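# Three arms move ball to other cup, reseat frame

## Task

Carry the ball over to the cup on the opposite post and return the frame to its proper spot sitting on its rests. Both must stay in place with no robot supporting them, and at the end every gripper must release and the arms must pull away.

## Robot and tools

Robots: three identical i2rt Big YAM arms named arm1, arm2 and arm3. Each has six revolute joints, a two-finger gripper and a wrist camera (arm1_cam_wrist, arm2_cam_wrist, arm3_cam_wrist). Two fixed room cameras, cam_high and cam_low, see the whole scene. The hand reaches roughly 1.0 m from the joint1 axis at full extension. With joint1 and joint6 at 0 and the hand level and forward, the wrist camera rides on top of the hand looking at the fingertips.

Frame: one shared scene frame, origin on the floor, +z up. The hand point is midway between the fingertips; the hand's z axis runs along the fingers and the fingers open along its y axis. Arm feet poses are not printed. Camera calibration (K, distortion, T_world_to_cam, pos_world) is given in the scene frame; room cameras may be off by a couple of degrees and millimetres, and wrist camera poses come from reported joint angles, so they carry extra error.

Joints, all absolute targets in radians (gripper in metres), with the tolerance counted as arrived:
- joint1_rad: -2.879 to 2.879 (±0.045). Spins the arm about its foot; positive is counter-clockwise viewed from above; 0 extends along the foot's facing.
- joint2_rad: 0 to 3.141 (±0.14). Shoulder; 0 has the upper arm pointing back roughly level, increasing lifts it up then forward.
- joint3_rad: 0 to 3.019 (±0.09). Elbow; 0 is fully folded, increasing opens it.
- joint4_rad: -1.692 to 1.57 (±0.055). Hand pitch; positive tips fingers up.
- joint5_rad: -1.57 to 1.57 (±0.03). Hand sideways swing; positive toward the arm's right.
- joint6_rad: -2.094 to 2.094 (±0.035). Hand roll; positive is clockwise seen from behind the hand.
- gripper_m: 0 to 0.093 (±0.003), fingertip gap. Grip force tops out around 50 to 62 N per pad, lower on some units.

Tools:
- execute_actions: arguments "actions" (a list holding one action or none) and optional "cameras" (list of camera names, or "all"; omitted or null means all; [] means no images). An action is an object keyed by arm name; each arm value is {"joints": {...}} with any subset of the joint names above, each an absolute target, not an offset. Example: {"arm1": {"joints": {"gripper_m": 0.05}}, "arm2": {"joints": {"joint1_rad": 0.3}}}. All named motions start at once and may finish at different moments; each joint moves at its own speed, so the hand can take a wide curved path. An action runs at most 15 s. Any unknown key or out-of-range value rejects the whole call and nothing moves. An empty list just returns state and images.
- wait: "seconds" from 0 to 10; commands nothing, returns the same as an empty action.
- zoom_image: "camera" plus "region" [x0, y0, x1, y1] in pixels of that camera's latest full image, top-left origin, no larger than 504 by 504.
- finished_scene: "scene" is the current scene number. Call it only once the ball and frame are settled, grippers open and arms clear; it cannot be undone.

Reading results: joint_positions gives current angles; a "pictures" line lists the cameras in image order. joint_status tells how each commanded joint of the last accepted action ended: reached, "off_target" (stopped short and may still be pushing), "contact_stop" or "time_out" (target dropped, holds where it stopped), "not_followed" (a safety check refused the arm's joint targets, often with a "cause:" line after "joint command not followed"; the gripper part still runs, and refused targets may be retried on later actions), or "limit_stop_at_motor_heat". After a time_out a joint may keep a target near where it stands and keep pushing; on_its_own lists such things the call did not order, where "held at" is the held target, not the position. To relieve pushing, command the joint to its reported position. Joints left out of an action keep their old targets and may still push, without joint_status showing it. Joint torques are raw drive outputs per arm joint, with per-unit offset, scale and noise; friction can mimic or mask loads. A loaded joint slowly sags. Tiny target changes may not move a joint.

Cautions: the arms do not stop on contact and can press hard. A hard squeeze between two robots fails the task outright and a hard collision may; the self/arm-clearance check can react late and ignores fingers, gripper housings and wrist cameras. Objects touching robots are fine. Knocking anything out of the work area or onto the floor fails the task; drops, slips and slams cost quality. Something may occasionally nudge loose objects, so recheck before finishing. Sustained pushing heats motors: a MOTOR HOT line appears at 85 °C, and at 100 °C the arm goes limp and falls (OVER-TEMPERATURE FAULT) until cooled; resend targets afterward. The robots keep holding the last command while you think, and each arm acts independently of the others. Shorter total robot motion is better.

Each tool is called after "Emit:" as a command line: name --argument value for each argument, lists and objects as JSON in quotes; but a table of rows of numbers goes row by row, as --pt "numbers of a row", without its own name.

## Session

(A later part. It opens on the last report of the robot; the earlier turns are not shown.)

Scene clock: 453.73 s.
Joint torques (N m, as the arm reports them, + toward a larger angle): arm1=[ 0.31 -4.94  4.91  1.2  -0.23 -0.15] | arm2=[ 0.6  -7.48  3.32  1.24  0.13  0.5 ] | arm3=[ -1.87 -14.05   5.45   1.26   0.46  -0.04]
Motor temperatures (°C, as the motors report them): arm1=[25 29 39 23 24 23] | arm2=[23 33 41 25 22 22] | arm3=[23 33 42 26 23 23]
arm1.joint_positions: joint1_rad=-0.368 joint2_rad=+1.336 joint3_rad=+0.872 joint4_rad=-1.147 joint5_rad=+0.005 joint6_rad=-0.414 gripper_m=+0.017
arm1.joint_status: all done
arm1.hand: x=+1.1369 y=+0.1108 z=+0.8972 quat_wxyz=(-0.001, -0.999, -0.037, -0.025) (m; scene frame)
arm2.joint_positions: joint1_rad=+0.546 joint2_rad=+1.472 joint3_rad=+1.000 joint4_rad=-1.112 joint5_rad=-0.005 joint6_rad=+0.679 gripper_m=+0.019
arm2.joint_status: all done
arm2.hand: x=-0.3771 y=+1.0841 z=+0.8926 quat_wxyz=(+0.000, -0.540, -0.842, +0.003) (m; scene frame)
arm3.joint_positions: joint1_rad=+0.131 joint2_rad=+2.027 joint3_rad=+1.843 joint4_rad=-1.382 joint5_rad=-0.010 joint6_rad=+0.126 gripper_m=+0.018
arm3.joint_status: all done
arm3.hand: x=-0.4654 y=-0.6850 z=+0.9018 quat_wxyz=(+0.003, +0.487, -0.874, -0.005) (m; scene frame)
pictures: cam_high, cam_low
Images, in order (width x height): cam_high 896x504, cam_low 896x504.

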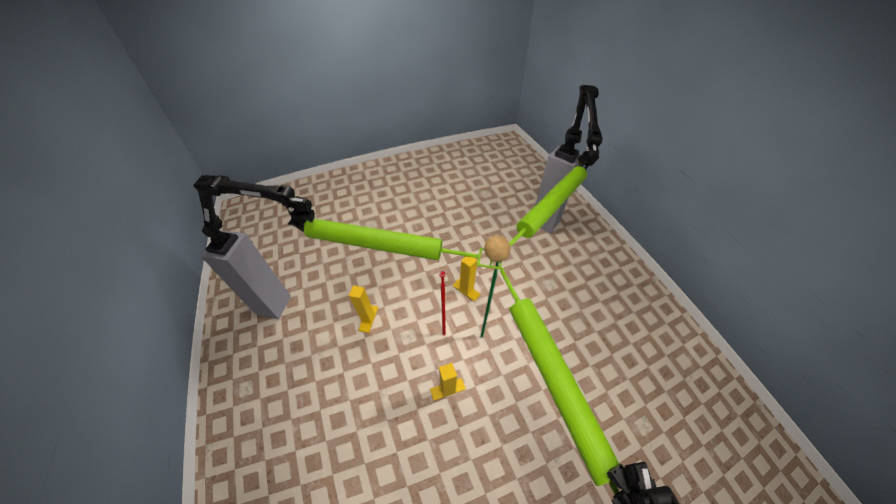

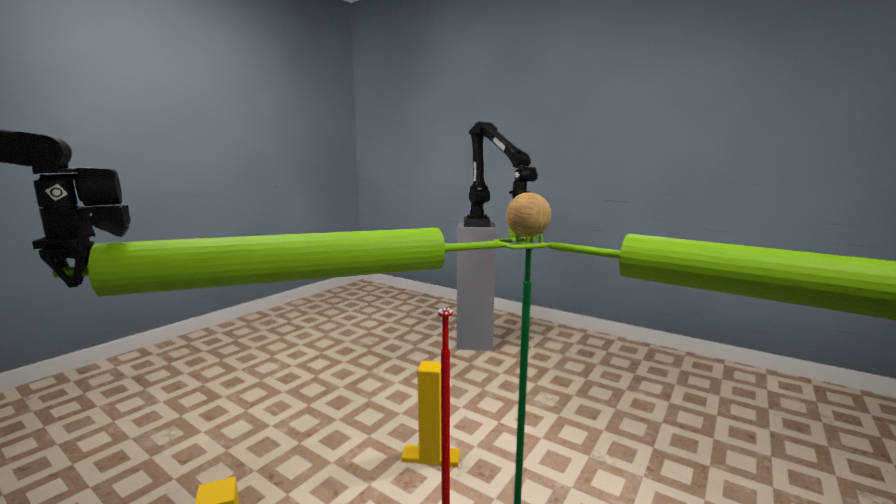

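Emit:
execute_actions --actions '[{"arm1":{"joints":{"joint2_rad":1.44,"joint3_rad":0.74,"joint4_rad":-1.0}},"arm2":{"joints":{"joint2_rad":1.57,"joint3_rad":0.86,"joint4_rad":-0.97}},"arm3":{"joints":{"joint2_rad":2.10,"joint3_rad":1.70,"joint4_rad":-1.26}}}]' --cameras '["cam_low","cam_high"]'

Emit:
zoom_image --camera "cam_low" --region '[495, 210, 565, 265]'

Scene clock: 461.83 s.
Joint torques (N m, as the arm reports them, + toward a larger angle): arm1=[ 0.43 -1.02  2.18  1.26 -0.16 -0.13] | arm2=[ 0.57 -2.14  1.57  1.43  0.04  0.5 ] | arm3=[-1.8  -5.12  2.46  1.87  0.46 -0.05]
Motor temperatures (°C, as the motors report them): arm1=[25 29 36 23 24 23] | arm2=[23 32 36 25 22 22] | arm3=[23 32 38 26 23 23]
arm1.joint_positions: joint1_rad=-0.368 joint2_rad=+1.348 joint3_rad=+0.802 joint4_rad=-1.022 joint5_rad=+0.004 joint6_rad=-0.414 gripper_m=+0.017
arm1.joint_status: all done
arm1.hand: x=+1.1371 y=+0.1108 z=+0.8698 quat_wxyz=(+0.007, -0.999, -0.037, -0.005) (m; scene frame)
arm2.joint_positions: joint1_rad=+0.546 joint2_rad=+1.451 joint3_rad=+0.936 joint4_rad=-1.006 joint5_rad=-0.003 joint6_rad=+0.679 gripper_m=+0.019
arm2.joint_status: all done
arm2.hand: x=-0.3776 y=+1.0837 z=+0.8788 quat_wxyz=(-0.031, -0.540, -0.841, +0.001) (m; scene frame)
arm3.joint_positions: joint1_rad=+0.130 joint2_rad=+1.941 joint3_rad=+1.788 joint4_rad=-1.292 joint5_rad=-0.010 joint6_rad=+0.127 gripper_m=+0.018
arm3.joint_status: joint2_rad time_out (moved -0.086 of +0.073); the others done
arm3.on_its_own: joint2_rad reads +1.941 and still pushes toward +2.100 since a time_out
arm3.hand: x=-0.4634 y=-0.6813 z=+0.9337 quat_wxyz=(-0.046, +0.485, -0.872, -0.040) (m; scene frame)
pictures: cam_high, cam_low
Images, in order (width x height): cam_high 896x504, cam_low 896x504.

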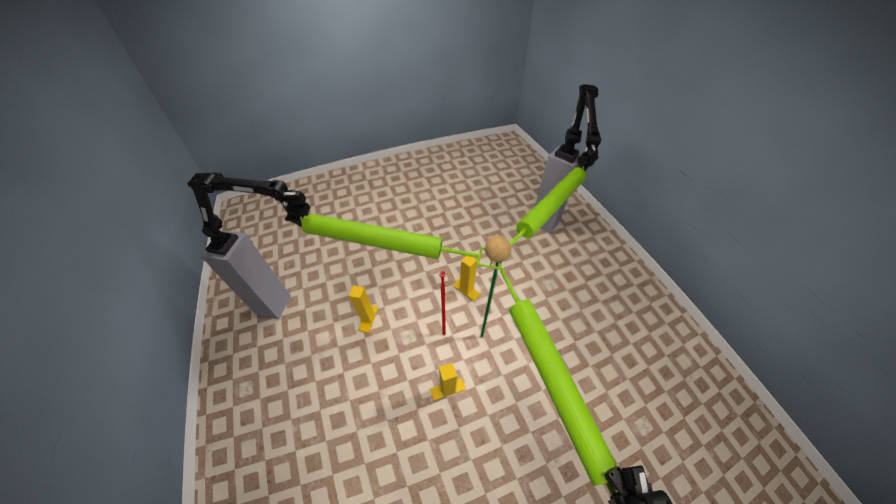

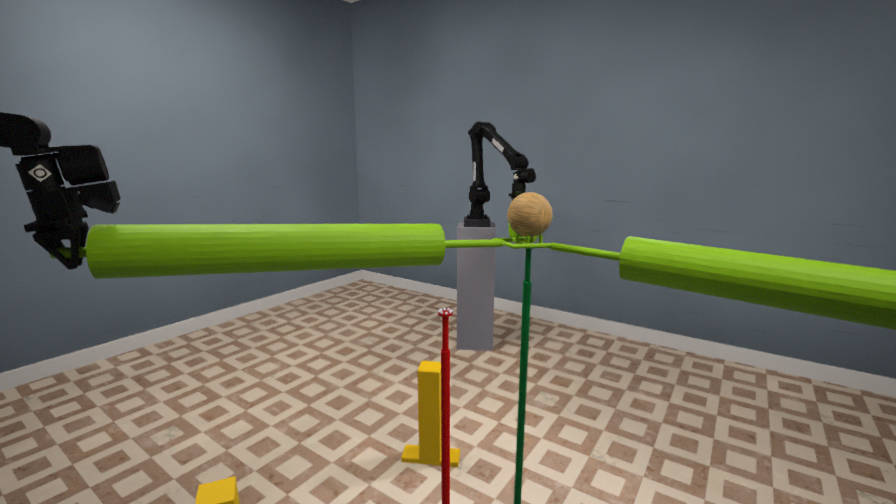

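Region (495, 210, 565, 265) of cam_low's 896x504 image, scaled by 7.200, with more detail than that image has; it fills the top 396 rows of this view, and the rest is white.

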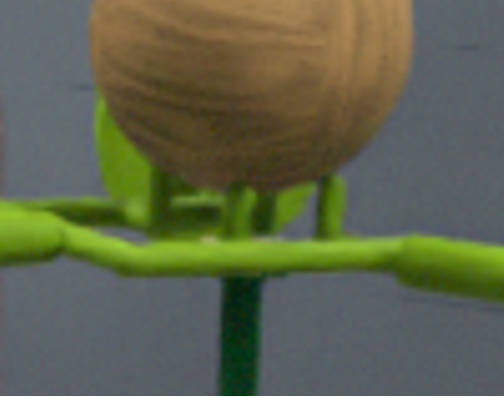

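Emit:
execute_actions --actions '[{"arm1":{"joints":{"joint2_rad":1.27,"joint3_rad":0.99,"joint4_rad":-1.24}},"arm2":{"joints":{"joint2_rad":1.48,"joint3_rad":1.17,"joint4_rad":-1.24}},"arm3":{"joints":{"joint1_rad":0.06,"joint2_rad":2.025,"joint3_rad":2.0,"joint4_rad":-1.51}}}]' --cameras '["cam_low","cam_high"]'

Emit:
zoom_image --camera "cam_low" --region '[495, 210, 565, 265]'

Emit:
zoom_image --camera "cam_high" --region '[470, 235, 530, 285]'

Scene clock: 485.33 s.
Joint torques (N m, as the arm reports them, + toward a larger angle): arm1=[ 0.39 -9.3  15.44  0.43 -0.54 -0.14] | arm2=[  1.38 -11.29  12.02  -0.96  -0.08   0.57] | arm3=[ -3.09 -20.32  13.95  -0.19   0.73   0.32]
Motor temperatures (°C, as the motors report them): arm1=[25 28 34 23 24 23] | arm2=[23 32 32 25 22 22] | arm3=[23 30 34 26 23 23]
arm1.joint_positions: joint1_rad=-0.368 joint2_rad=+1.296 joint3_rad=+0.895 joint4_rad=-1.245 joint5_rad=+0.013 joint6_rad=-0.414 gripper_m=+0.017
arm1.joint_status: joint3_rad time_out (moved +0.093 of +0.188); the others done
arm1.on_its_own: joint3_rad reads +0.895 and still pushes toward +0.990 since a time_out
arm1.hand: x=+1.1501 y=+0.1073 z=+0.9184 quat_wxyz=(-0.003, -0.998, -0.037, -0.043) (m; scene frame)
arm2.joint_positions: joint1_rad=+0.535 joint2_rad=+1.479 joint3_rad=+1.097 joint4_rad=-1.213 joint5_rad=+0.000 joint6_rad=+0.674 gripper_m=+0.019
arm2.joint_status: all done
arm2.hand: x=-0.3671 y=+1.0737 z=+0.9235 quat_wxyz=(+0.006, -0.542, -0.840, +0.006) (m; scene frame)
arm3.joint_positions: joint1_rad=+0.096 joint2_rad=+2.052 joint3_rad=+1.926 joint4_rad=-1.495 joint5_rad=-0.016 joint6_rad=+0.093 gripper_m=+0.018
arm3.joint_status: all done
arm3.hand: x=-0.4479 y=-0.6962 z=+0.9179 quat_wxyz=(+0.028, +0.486, -0.874, +0.008) (m; scene frame)
pictures: cam_high, cam_low
Images, in order (width x height): cam_high 896x504, cam_low 896x504.

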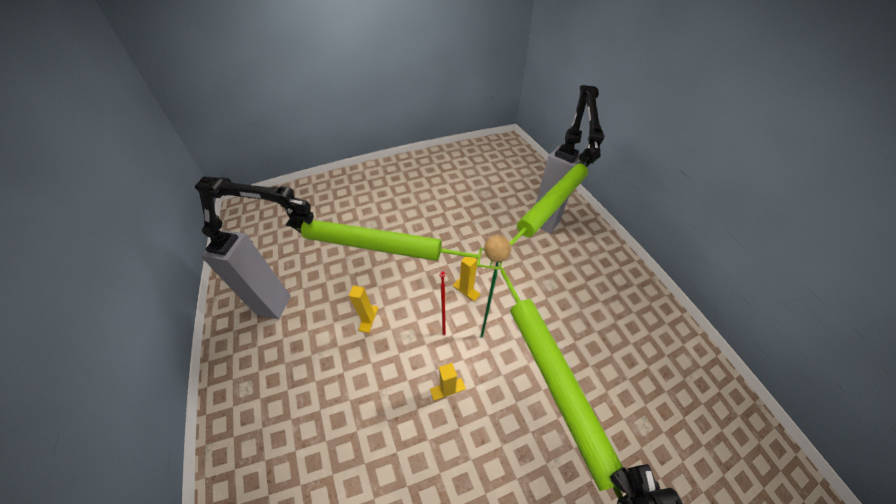

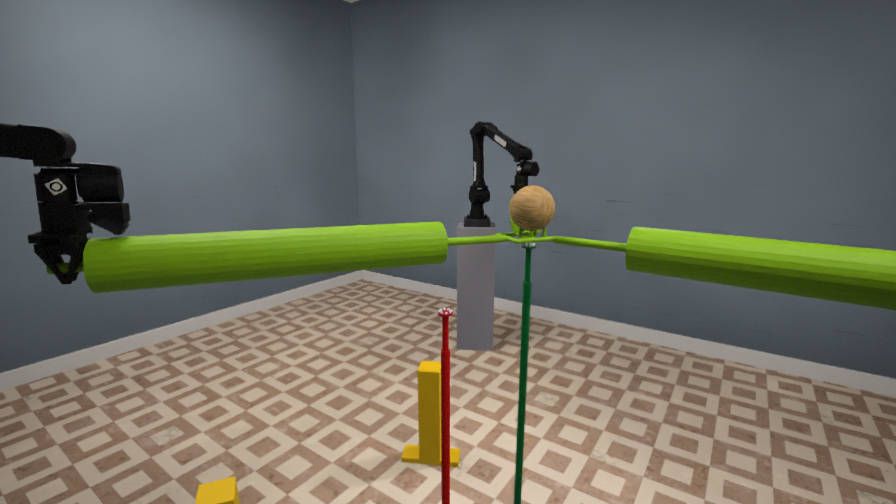

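Region (495, 210, 565, 265) of cam_low's 896x504 image, scaled by 7.200, with more detail than that image has; it fills the top 396 rows of this view, and the rest is white.

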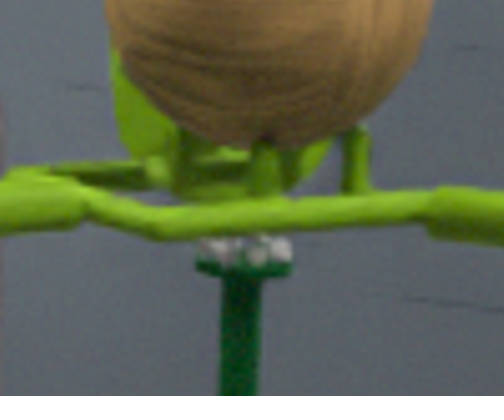

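Region (470, 235, 530, 285) of cam_high's 896x504 image, scaled by 8.400, with more detail than that image has.

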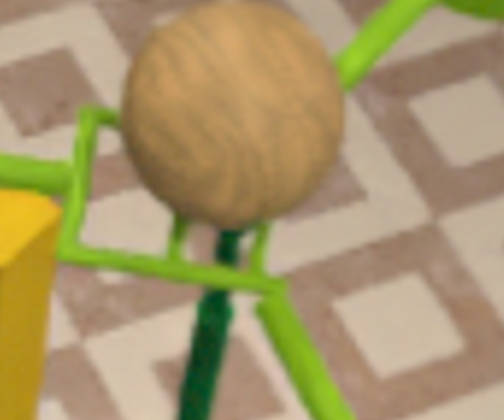

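Emit:
execute_actions --actions '[{"arm1":{"joints":{"joint2_rad":1.37,"joint3_rad":0.78,"joint4_rad":-1.08}},"arm2":{"joints":{"joint2_rad":1.55,"joint3_rad":0.97,"joint4_rad":-1.05}},"arm3":{"joints":{"joint2_rad":2.09,"joint3_rad":1.79,"joint4_rad":-1.34}}}]' --cameras '["cam_low","cam_high"]'

Scene clock: 513.97 s.
Joint torques (N m, as the arm reports them, + toward a larger angle): arm1=[ 0.33 -4.07  4.48  1.42 -0.48 -0.13] | arm2=[ 1.11 -6.49  3.3   1.62 -0.2   0.58] | arm3=[ -3.13 -12.31   5.24   1.87   0.86   0.32]
Motor temperatures (°C, as the motors report them): arm1=[25 28 45 23 25 23] | arm2=[23 33 42 25 22 22] | arm3=[23 34 43 26 23 23]
arm1.joint_positions: joint1_rad=-0.368 joint2_rad=+1.324 joint3_rad=+0.815 joint4_rad=-1.109 joint5_rad=+0.012 joint6_rad=-0.415 gripper_m=+0.017
arm1.joint_status: all done
arm1.hand: x=+1.1511 y=+0.1071 z=+0.8818 quat_wxyz=(+0.001, -0.999, -0.038, -0.030) (m; scene frame)
arm2.joint_positions: joint1_rad=+0.539 joint2_rad=+1.484 joint3_rad=+1.022 joint4_rad=-1.092 joint5_rad=+0.003 joint6_rad=+0.672 gripper_m=+0.019
arm2.joint_status: all done
arm2.hand: x=-0.3668 y=+1.0744 z=+0.8957 quat_wxyz=(-0.015, -0.540, -0.842, +0.005) (m; scene frame)
arm3.joint_positions: joint1_rad=+0.096 joint2_rad=+2.017 joint3_rad=+1.837 joint4_rad=-1.378 joint5_rad=-0.019 joint6_rad=+0.093 gripper_m=+0.018
arm3.joint_status: all done
arm3.hand: x=-0.4478 y=-0.6947 z=+0.9054 quat_wxyz=(+0.002, +0.486, -0.874, -0.011) (m; scene frame)
pictures: cam_high, cam_low
Images, in order (width x height): cam_high 896x504, cam_low 896x504.

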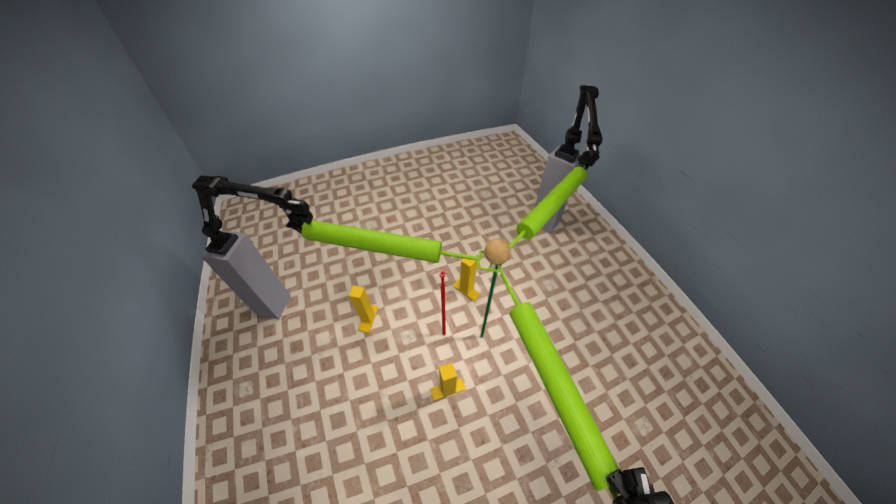

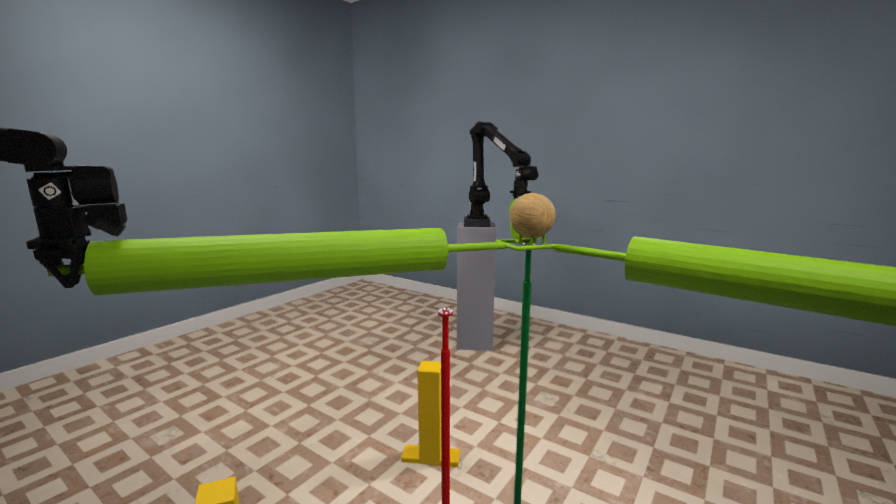

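Emit:
zoom_image --camera "cam_low" --region '[490,180,580,270]'

Emit:
zoom_image --camera "cam_high" --region '[450,220,550,300]'

Region (490, 180, 580, 270) of cam_low's 896x504 image, scaled by 5.600, with more detail than that image has.

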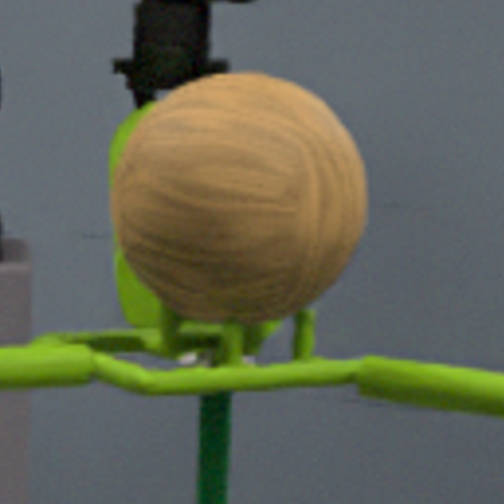

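Region (450, 220, 550, 300) of cam_high's 896x504 image, scaled by 5.040, with more detail than that image has; it fills the top 403 rows of this view, and the rest is white.

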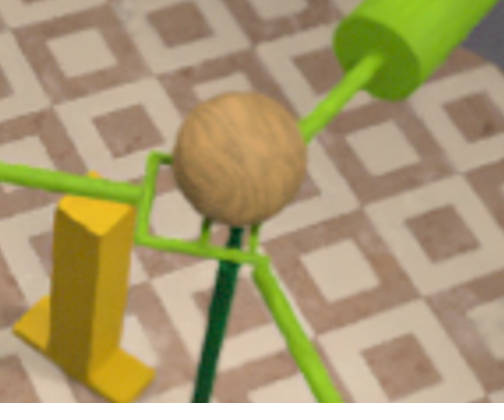

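Emit:
execute_actions --actions '[{"arm1":{"joints":{"joint1_rad":-0.31,"joint2_rad":1.32,"joint3_rad":0.93,"joint4_rad":-1.25,"joint6_rad":-0.37}},"arm2":{"joints":{"joint1_rad":0.485,"joint2_rad":1.45,"joint3_rad":1.08,"joint4_rad":-1.21,"joint6_rad":0.63}},"arm3":{"joints":{"joint1_rad":0.12,"joint2_rad":2.0,"joint3_rad":1.86,"joint4_rad":-1.49}}}]' --cameras '["cam_low"]'

Emit:
zoom_image --camera "cam_low" --region '[490,180,580,270]'

Scene clock: 533.33 s.
Joint torques (N m, as the arm reports them, + toward a larger angle): arm1=[ 0.67 -9.35 10.54 -1.81 -0.28  0.1 ] | arm2=[  0.59 -13.36   9.78  -2.02  -0.05   0.2 ] | arm3=[  0.45 -19.42  10.33  -0.99  -0.02   0.2 ]
Motor temperatures (°C, as the motors report them): arm1=[25 28 37 23 25 23] | arm2=[23 32 35 25 22 22] | arm3=[23 32 37 26 23 23]
arm1.joint_positions: joint1_rad=-0.326 joint2_rad=+1.340 joint3_rad=+0.893 joint4_rad=-1.197 joint5_rad=+0.007 joint6_rad=-0.361 gripper_m=+0.017
arm1.joint_status: all done
arm1.hand: x=+1.1361 y=+0.0967 z=+0.9034 quat_wxyz=(-0.004, -0.999, -0.032, -0.042) (m; scene frame)
arm2.joint_positions: joint1_rad=+0.490 joint2_rad=+1.482 joint3_rad=+1.037 joint4_rad=-1.154 joint5_rad=+0.000 joint6_rad=+0.609 gripper_m=+0.019
arm2.joint_status: joint4_rad time_out (moved -0.061 of -0.118); the others done
arm2.on_its_own: joint4_rad reads -1.154 and still pushes toward -1.210 since a time_out
arm2.hand: x=-0.3837 y=+1.0619 z=+0.9018 quat_wxyz=(+0.007, -0.534, -0.845, +0.005) (m; scene frame)
arm3.joint_positions: joint1_rad=+0.115 joint2_rad=+2.017 joint3_rad=+1.835 joint4_rad=-1.455 joint5_rad=+0.002 joint6_rad=+0.104 gripper_m=+0.018
arm3.joint_status: all done
arm3.hand: x=-0.4633 y=-0.7086 z=+0.9052 quat_wxyz=(+0.028, +0.489, -0.872, +0.021) (m; scene frame)
pictures: cam_low
Images, in order (width x height): cam_low 896x504.

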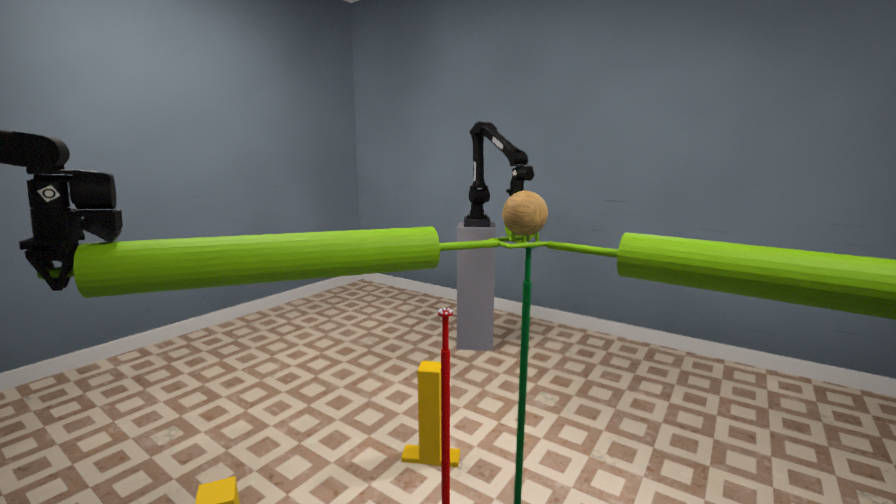

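Region (490, 180, 580, 270) of cam_low's 896x504 image, scaled by 5.600, with more detail than that image has.

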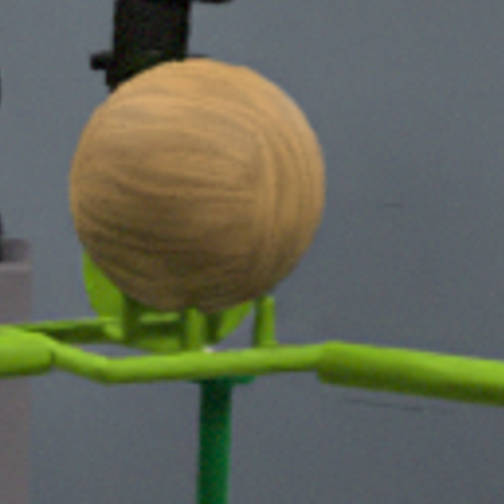

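Emit:
execute_actions --actions '[]' --cameras '["cam_high","arm1_cam_wrist","arm3_cam_wrist"]'

Emit:
zoom_image --camera "cam_high" --region '[450,220,550,300]'

Scene clock: 537.50 s.
Joint torques (N m, as the arm reports them, + toward a larger angle): arm1=[ 0.69 -9.35 10.54 -1.8  -0.28  0.1 ] | arm2=[  0.61 -13.34   9.78  -2.03  -0.04   0.2 ] | arm3=[  0.42 -19.22  10.32  -0.99  -0.02   0.2 ]
Motor temperatures (°C, as the motors report them): arm1=[25 28 37 23 25 23] | arm2=[23 32 36 25 22 22] | arm3=[23 33 37 26 23 23]
arm1.joint_positions: joint1_rad=-0.326 joint2_rad=+1.340 joint3_rad=+0.893 joint4_rad=-1.197 joint5_rad=+0.007 joint6_rad=-0.361 gripper_m=+0.017
arm1.joint_status: all done
arm1.hand: x=+1.1361 y=+0.0967 z=+0.9034 quat_wxyz=(-0.004, -0.999, -0.032, -0.042) (m; scene frame)
arm2.joint_positions: joint1_rad=+0.490 joint2_rad=+1.482 joint3_rad=+1.037 joint4_rad=-1.154 joint5_rad=+0.000 joint6_rad=+0.609 gripper_m=+0.019
arm2.joint_status: joint4_rad time_out (moved -0.061 of -0.118); the others done
arm2.on_its_own: joint4_rad reads -1.154 and still pushes toward -1.210 since a time_out
arm2.hand: x=-0.3837 y=+1.0619 z=+0.9018 quat_wxyz=(+0.007, -0.534, -0.845, +0.005) (m; scene frame)
arm3.joint_positions: joint1_rad=+0.115 joint2_rad=+2.017 joint3_rad=+1.835 joint4_rad=-1.455 joint5_rad=+0.002 joint6_rad=+0.104 gripper_m=+0.018
arm3.joint_status: all done
arm3.hand: x=-0.4633 y=-0.7086 z=+0.9052 quat_wxyz=(+0.028, +0.489, -0.872, +0.021) (m; scene frame)
pictures: arm1_cam_wrist, arm3_cam_wrist, cam_high
camera_calibration (this result's frames):
arm1_cam_wrist: T_world_to_cam=[[-0.0718029, 0.997373, 0.00956398, -0.0242924], [0.752705, 0.0478923, 0.656614, -1.45283], [0.654431, 0.0543456, -0.754166, 0.0573379], [0, 0, 0, 1]] pos_world=[1.05428, 0.0906917, 0.99742]
arm3_cam_wrist: T_world_to_cam=[[0.857017, -0.515272, 0.00418865, 0.0278281], [-0.39498, -0.65168, 0.647536, -1.22807], [-0.330928, -0.556604, -0.762023, 0.268164], [0, 0, 0, 1]] pos_world=[-0.420171, -0.63671, 0.999452]
Images, in order (width x height): arm1_cam_wrist 896x504, arm3_cam_wrist 896x504, cam_high 896x504.

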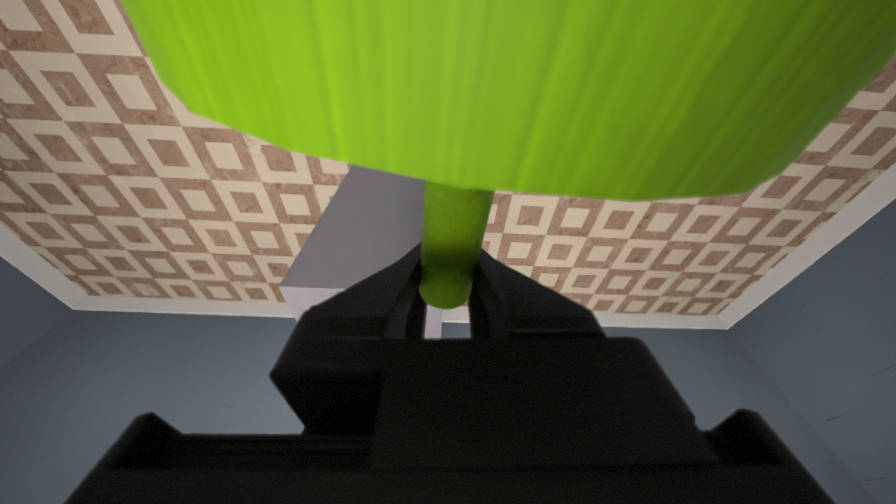

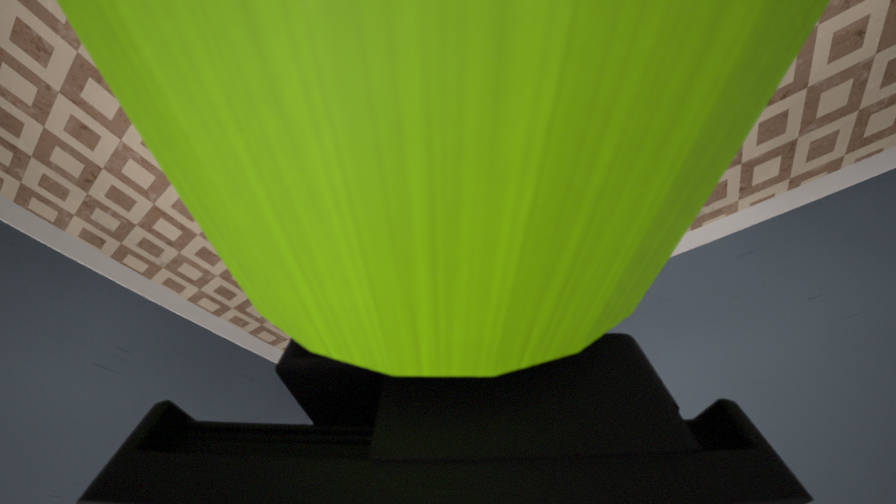

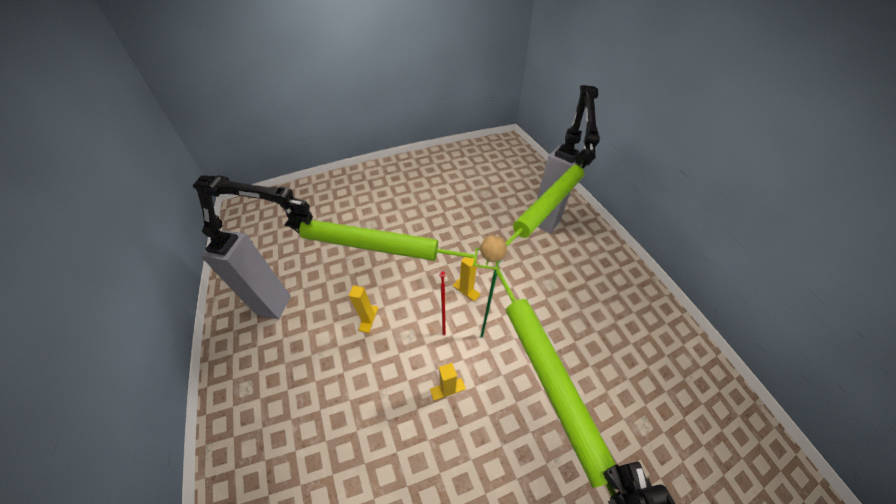

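Region (450, 220, 550, 300) of cam_high's 896x504 image, scaled by 5.040, with more detail than that image has; it fills the top 403 rows of this view, and the rest is white.

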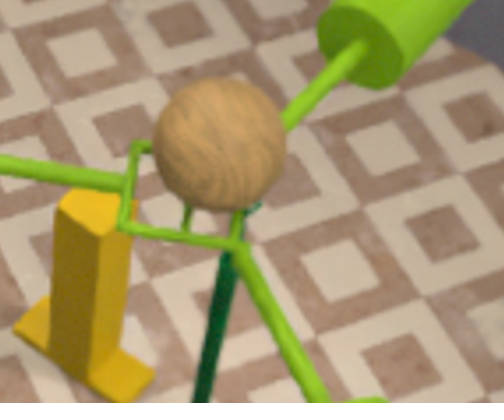

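Emit:
execute_actions --actions '[{"arm1":{"joints":{"joint1_rad":-0.37,"joint2_rad":1.40,"joint3_rad":1.0,"joint4_rad":-1.22,"joint6_rad":-0.39}},"arm2":{"joints":{"joint1_rad":0.525,"joint2_rad":1.42,"joint3_rad":1.05,"joint4_rad":-1.2,"joint6_rad":0.63}},"arm3":{"joints":{"joint1_rad":0.16,"joint2_rad":2.04,"joint3_rad":1.92,"joint4_rad":-1.47,"joint6_rad":0.14}}}]' --cameras '["cam_low","cam_high"]'

Emit:
zoom_image --camera "cam_low" --region '[490,180,580,270]'

Emit:
zoom_image --camera "cam_high" --region '[450,220,550,300]'

Scene clock: 569.50 s.
Joint torques (N m, as the arm reports them, + toward a larger angle): arm1=[-3.39 -9.12 12.63 -0.78  0.21  0.09] | arm2=[  1.81 -14.19   8.18  -0.05  -0.07   0.08] | arm3=[  0.89 -18.67  13.14  -0.46  -0.01   0.  ]
Motor temperatures (°C, as the motors report them): arm1=[25 28 40 23 24 23] | arm2=[23 34 40 25 22 21] | arm3=[23 35 40 26 23 23]
arm1.joint_positions: joint1_rad=-0.345 joint2_rad=+1.405 joint3_rad=+0.936 joint4_rad=-1.197 joint5_rad=-0.005 joint6_rad=-0.380 gripper_m=+0.017
arm1.joint_status: all done
arm1.hand: x=+1.1224 y=+0.1055 z=+0.8966 quat_wxyz=(-0.014, -0.998, -0.032, -0.050) (m; scene frame)
arm2.joint_positions: joint1_rad=+0.517 joint2_rad=+1.470 joint3_rad=+1.029 joint4_rad=-1.200 joint5_rad=+0.000 joint6_rad=+0.621 gripper_m=+0.019
arm2.joint_status: all done
arm2.hand: x=-0.3912 y=+1.0779 z=+0.9037 quat_wxyz=(+0.029, -0.528, -0.849, +0.007) (m; scene frame)
arm3.joint_positions: joint1_rad=+0.152 joint2_rad=+2.042 joint3_rad=+1.857 joint4_rad=-1.451 joint5_rad=+0.002 joint6_rad=+0.143 gripper_m=+0.018
arm3.joint_status: all done
arm3.hand: x=-0.4809 y=-0.6920 z=+0.8984 quat_wxyz=(+0.027, +0.488, -0.872, +0.021) (m; scene frame)
pictures: cam_high, cam_low
Images, in order (width x height): cam_high 896x504, cam_low 896x504.

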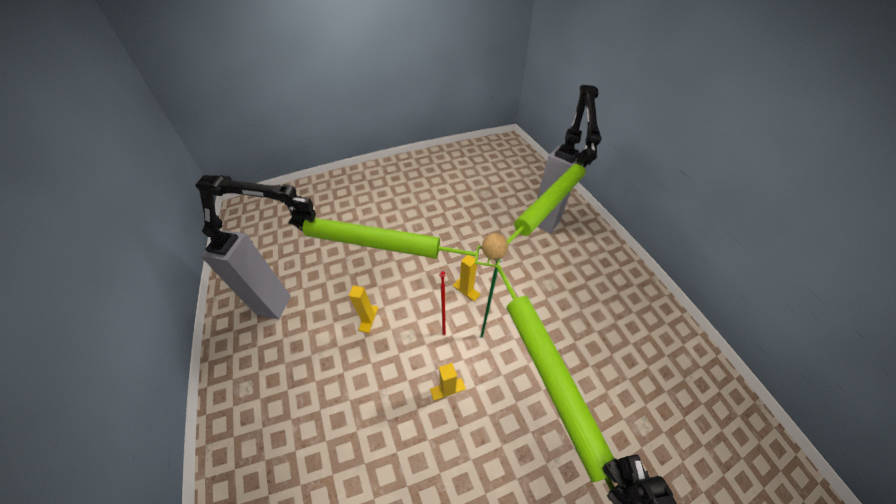

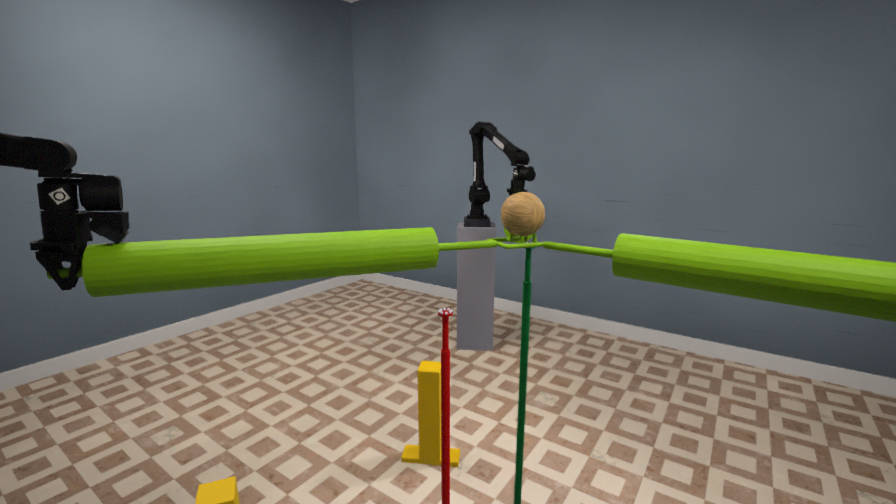

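Region (490, 180, 580, 270) of cam_low's 896x504 image, scaled by 5.600, with more detail than that image has.

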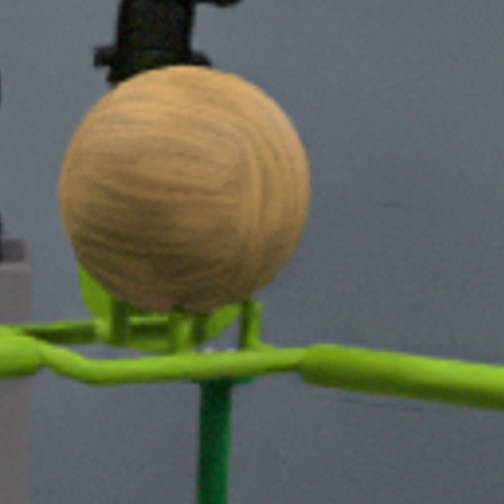

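Region (450, 220, 550, 300) of cam_high's 896x504 image, scaled by 5.040, with more detail than that image has; it fills the top 403 rows of this view, and the rest is white.

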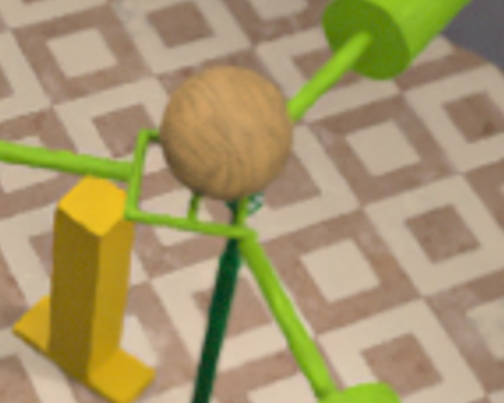

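Emit:
execute_actions --actions '[{"arm1":{"joints":{"joint1_rad":-0.345,"joint3_rad":1.10,"joint4_rad":-1.30}},"arm2":{"joints":{"joint3_rad":1.19,"joint4_rad":-1.33}},"arm3":{"joints":{"joint3_rad":2.02,"joint4_rad":-1.58}}}]' --cameras '[]'

Emit:
execute_actions --actions '[{"arm1":{"joints":{"joint1_rad":-0.435,"joint2_rad":1.43,"joint6_rad":-0.46}},"arm2":{"joints":{"joint1_rad":0.60,"joint2_rad":1.42,"joint6_rad":0.70}},"arm3":{"joints":{"joint1_rad":0.185,"joint2_rad":2.13,"joint3_rad":2.10,"joint6_rad":0.17}}}]' --cameras '["cam_low","cam_high"]'

Emit:
zoom_image --camera "cam_low" --region '[490,180,580,270]'

Emit:
zoom_image --camera "cam_high" --region '[450,220,550,300]'

Scene clock: 587.70 s.
Joint torques (N m, as the arm reports them, + toward a larger angle): arm1=[-0.87 -9.43 14.23 -0.46  0.03  0.03] | arm2=[  1.66 -14.05  14.51  -0.13   0.02   0.05] | arm3=[ -1.16 -18.98  13.65  -0.54   0.26  -0.24]
Motor temperatures (°C, as the motors report them): arm1=[25 28 43 23 24 23] | arm2=[23 34 40 25 22 21] | arm3=[23 35 44 26 23 23]
arm1.joint_positions: joint1_rad=-0.345 joint2_rad=+1.405 joint3_rad=+1.020 joint4_rad=-1.283 joint5_rad=-0.001 joint6_rad=-0.373 gripper_m=+0.017
arm1.joint_status: all done
arm1.hand: x=+1.1101 y=+0.1101 z=+0.9260 quat_wxyz=(-0.013, -0.998, -0.028, -0.051) (m; scene frame)
arm2.joint_positions: joint1_rad=+0.518 joint2_rad=+1.466 joint3_rad=+1.076 joint4_rad=-1.332 joint5_rad=-0.002 joint6_rad=+0.624 gripper_m=+0.019
arm2.joint_status: joint3_rad time_out (moved +0.047 of +0.161); the others done
arm2.on_its_own: joint3_rad reads +1.076 and still pushes toward +1.189 since a time_out
arm2.hand: x=-0.4027 y=+1.0853 z=+0.9236 quat_wxyz=(+0.069, -0.528, -0.847, +0.009) (m; scene frame)
arm3.joint_positions: joint1_rad=+0.173 joint2_rad=+2.048 joint3_rad=+1.949 joint4_rad=-1.557 joint5_rad=-0.005 joint6_rad=+0.164 gripper_m=+0.018
arm3.joint_status: all done
arm3.hand: x=-0.4931 y=-0.6851 z=+0.9301 quat_wxyz=(+0.037, +0.488, -0.872, +0.025) (m; scene frame)
pictures: none
No camera images: the call's "cameras" was empty. Leave "cameras" out to get every camera's image.

not run: a stop came earlier in this reply.

Region (490, 180, 580, 270) of cam_low's 896x504 image, scaled by 5.600, with more detail than that image has.

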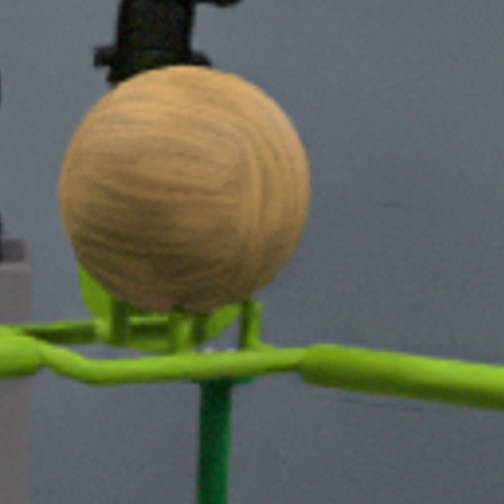

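Region (450, 220, 550, 300) of cam_high's 896x504 image, scaled by 5.040, with more detail than that image has; it fills the top 403 rows of this view, and the rest is white.

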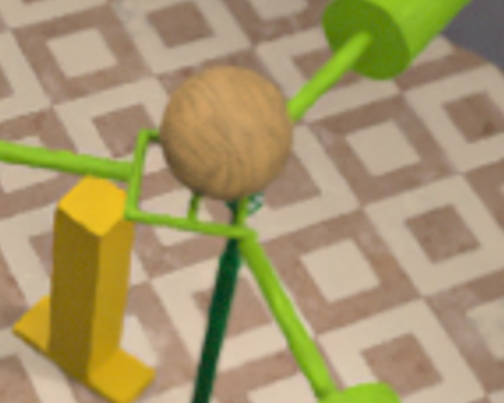

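Emit:
execute_actions --actions '[{"arm1":{"joints":{"joint1_rad":-0.425,"joint6_rad":-0.45}},"arm2":{"joints":{"joint1_rad":0.60,"joint3_rad":1.10,"joint6_rad":0.70}},"arm3":{"joints":{"joint2_rad":2.15,"joint3_rad":2.10}}}]' --cameras '["cam_low","cam_high"]'

Emit:
zoom_image --camera "cam_low" --region '[490,180,580,270]'

Emit:
zoom_image --camera "cam_high" --region '[450,220,550,300]'

Scene clock: 595.77 s.
Joint torques (N m, as the arm reports them, + toward a larger angle): arm1=[-0.48 -9.61 14.31 -0.41 -0.35  0.23] | arm2=[  1.32 -14.03   8.39  -0.09   0.31  -0.01] | arm3=[ -1.22 -18.45  12.75  -1.02   0.18  -0.24]
Motor temperatures (°C, as the motors report them): arm1=[25 28 45 23 24 23] | arm2=[23 34 45 25 22 21] | arm3=[23 35 45 26 23 23]
arm1.joint_positions: joint1_rad=-0.425 joint2_rad=+1.405 joint3_rad=+1.020 joint4_rad=-1.288 joint5_rad=+0.010 joint6_rad=-0.456 gripper_m=+0.017
arm1.joint_status: all done
arm1.hand: x=+1.1218 y=+0.1379 z=+0.9265 quat_wxyz=(-0.012, -0.998, -0.030, -0.054) (m; scene frame)
arm2.joint_positions: joint1_rad=+0.599 joint2_rad=+1.466 joint3_rad=+1.076 joint4_rad=-1.336 joint5_rad=-0.010 joint6_rad=+0.701 gripper_m=+0.019
arm2.joint_status: all done
arm2.hand: x=-0.3901 y=+1.1136 z=+0.9234 quat_wxyz=(+0.071, -0.526, -0.847, +0.011) (m; scene frame)
arm3.joint_positions: joint1_rad=+0.173 joint2_rad=+2.141 joint3_rad=+2.042 joint4_rad=-1.544 joint5_rad=-0.003 joint6_rad=+0.166 gripper_m=+0.018
arm3.joint_status: all done
arm3.hand: x=-0.4816 y=-0.6569 z=+0.9067 quat_wxyz=(+0.031, +0.488, -0.872, +0.022) (m; scene frame)
pictures: cam_high, cam_low
Images, in order (width x height): cam_high 896x504, cam_low 896x504.

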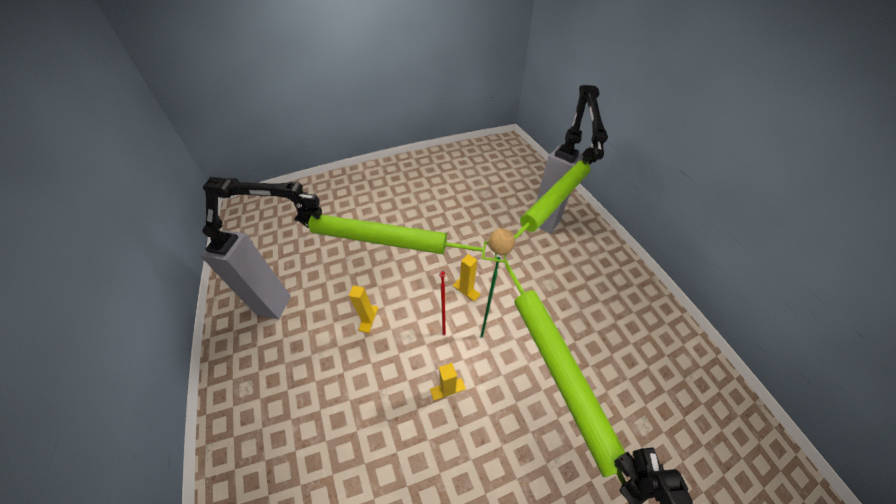

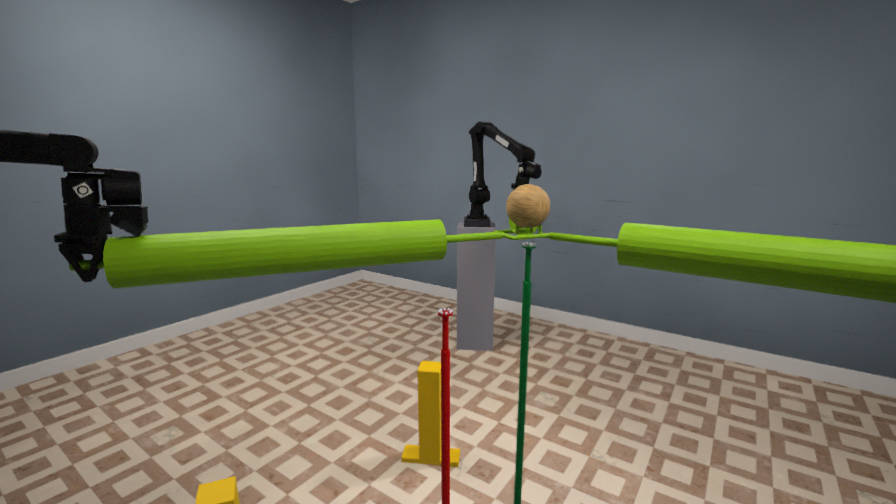

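Region (490, 180, 580, 270) of cam_low's 896x504 image, scaled by 5.600, with more detail than that image has.

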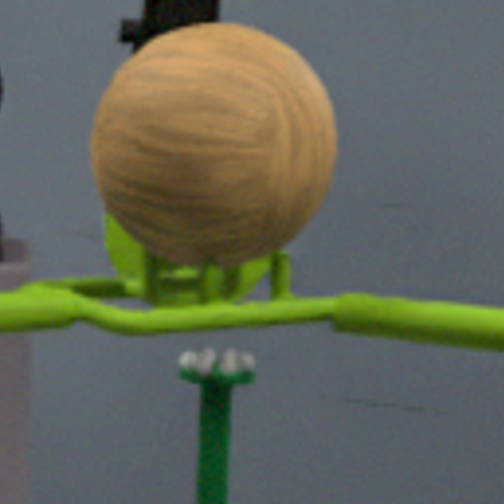

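Region (450, 220, 550, 300) of cam_high's 896x504 image, scaled by 5.040, with more detail than that image has; it fills the top 403 rows of this view, and the rest is white.

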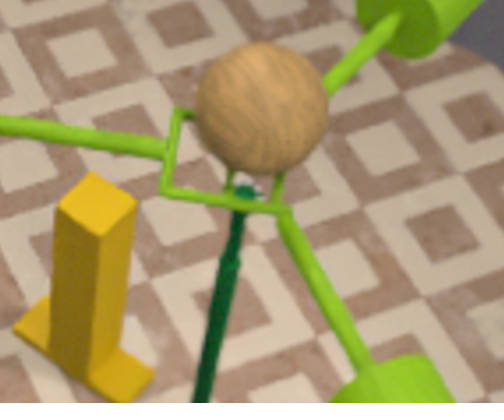

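Emit:
execute_actions --actions '[{"arm1":{"joints":{"joint1_rad":-0.39,"joint2_rad":1.34,"joint3_rad":0.90,"joint4_rad":-1.2}},"arm2":{"joints":{"joint1_rad":0.56,"joint2_rad":1.52,"joint3_rad":1.06,"joint4_rad":-1.22}},"arm3":{"joints":{"joint1_rad":0.14,"joint2_rad":2.09,"joint3_rad":2.0}}}]' --cameras '["cam_low","cam_high"]'

Emit:
zoom_image --camera "cam_low" --region '[490,180,580,270]'

Emit:
zoom_image --camera "cam_high" --region '[450,220,550,300]'

Scene clock: 613.53 s.
Joint torques (N m, as the arm reports them, + toward a larger angle): arm1=[  0.38 -10.87   7.49  -0.5   -0.2    0.04] | arm2=[ -0.02 -12.52   7.37  -0.85  -0.02   0.14] | arm3=[ -0.31 -21.75   8.47  -1.12  -0.22   0.11]
Motor temperatures (°C, as the motors report them): arm1=[25 28 46 23 24 23] | arm2=[23 34 41 25 22 21] | arm3=[23 36 45 26 23 23]
arm1.joint_positions: joint1_rad=-0.403 joint2_rad=+1.378 joint3_rad=+0.899 joint4_rad=-1.177 joint5_rad=+0.004 joint6_rad=-0.436 gripper_m=+0.017
arm1.joint_status: all done
arm1.hand: x=+1.1386 y=+0.1225 z=+0.8935 quat_wxyz=(-0.010, -0.998, -0.030, -0.046) (m; scene frame)
arm2.joint_positions: joint1_rad=+0.572 joint2_rad=+1.533 joint3_rad=+1.048 joint4_rad=-1.200 joint5_rad=-0.001 joint6_rad=+0.685 gripper_m=+0.019
arm2.joint_status: all done
arm2.hand: x=-0.3764 y=+1.0940 z=+0.8869 quat_wxyz=(+0.050, -0.531, -0.846, +0.011) (m; scene frame)
arm3.joint_positions: joint1_rad=+0.139 joint2_rad=+2.124 joint3_rad=+2.002 joint4_rad=-1.543 joint5_rad=+0.007 joint6_rad=+0.134 gripper_m=+0.018
arm3.joint_status: all done
arm3.hand: x=-0.4640 y=-0.6767 z=+0.9024 quat_wxyz=(+0.038, +0.486, -0.872, +0.032) (m; scene frame)
pictures: cam_high, cam_low
Images, in order (width x height): cam_high 896x504, cam_low 896x504.

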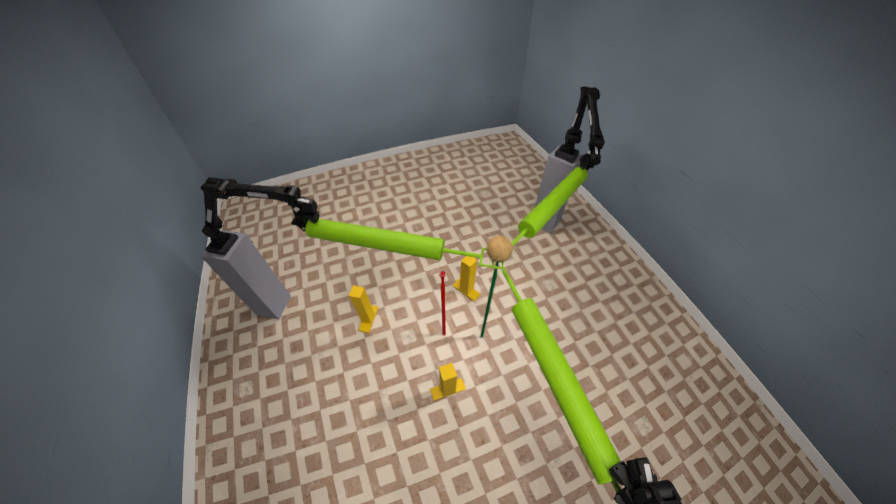

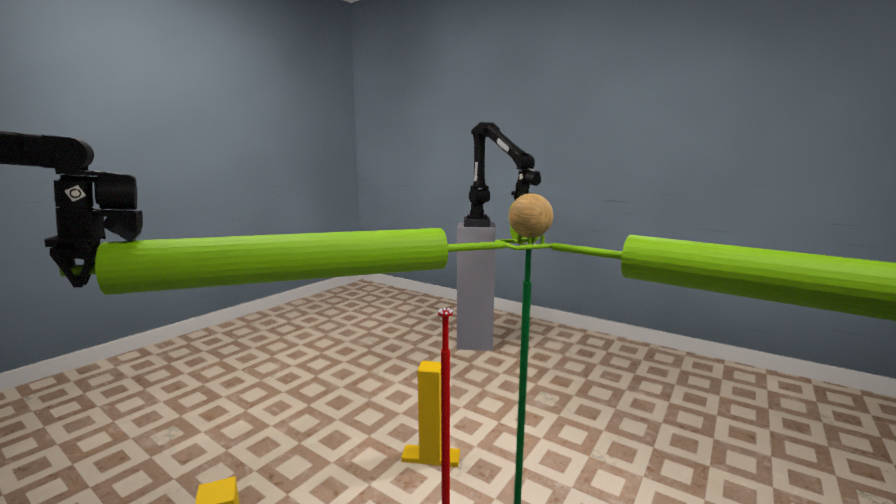

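Region (490, 180, 580, 270) of cam_low's 896x504 image, scaled by 5.600, with more detail than that image has.

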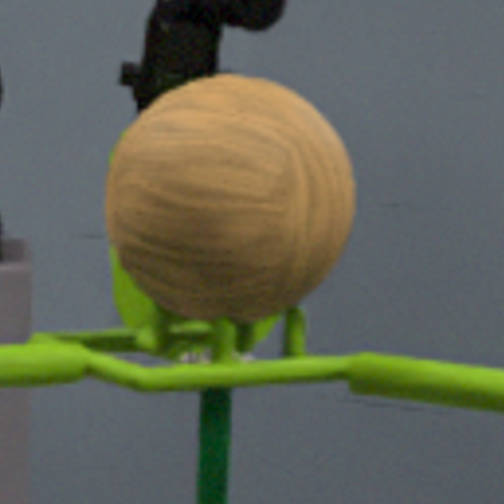

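Region (450, 220, 550, 300) of cam_high's 896x504 image, scaled by 5.040, with more detail than that image has; it fills the top 403 rows of this view, and the rest is white.

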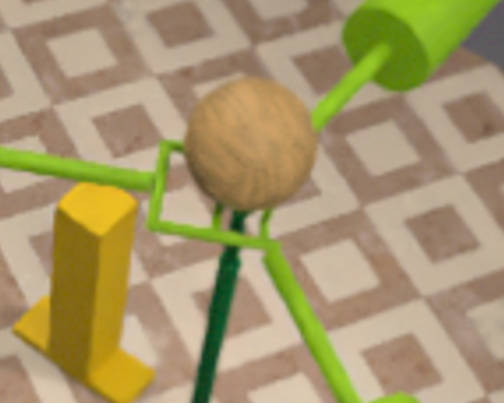

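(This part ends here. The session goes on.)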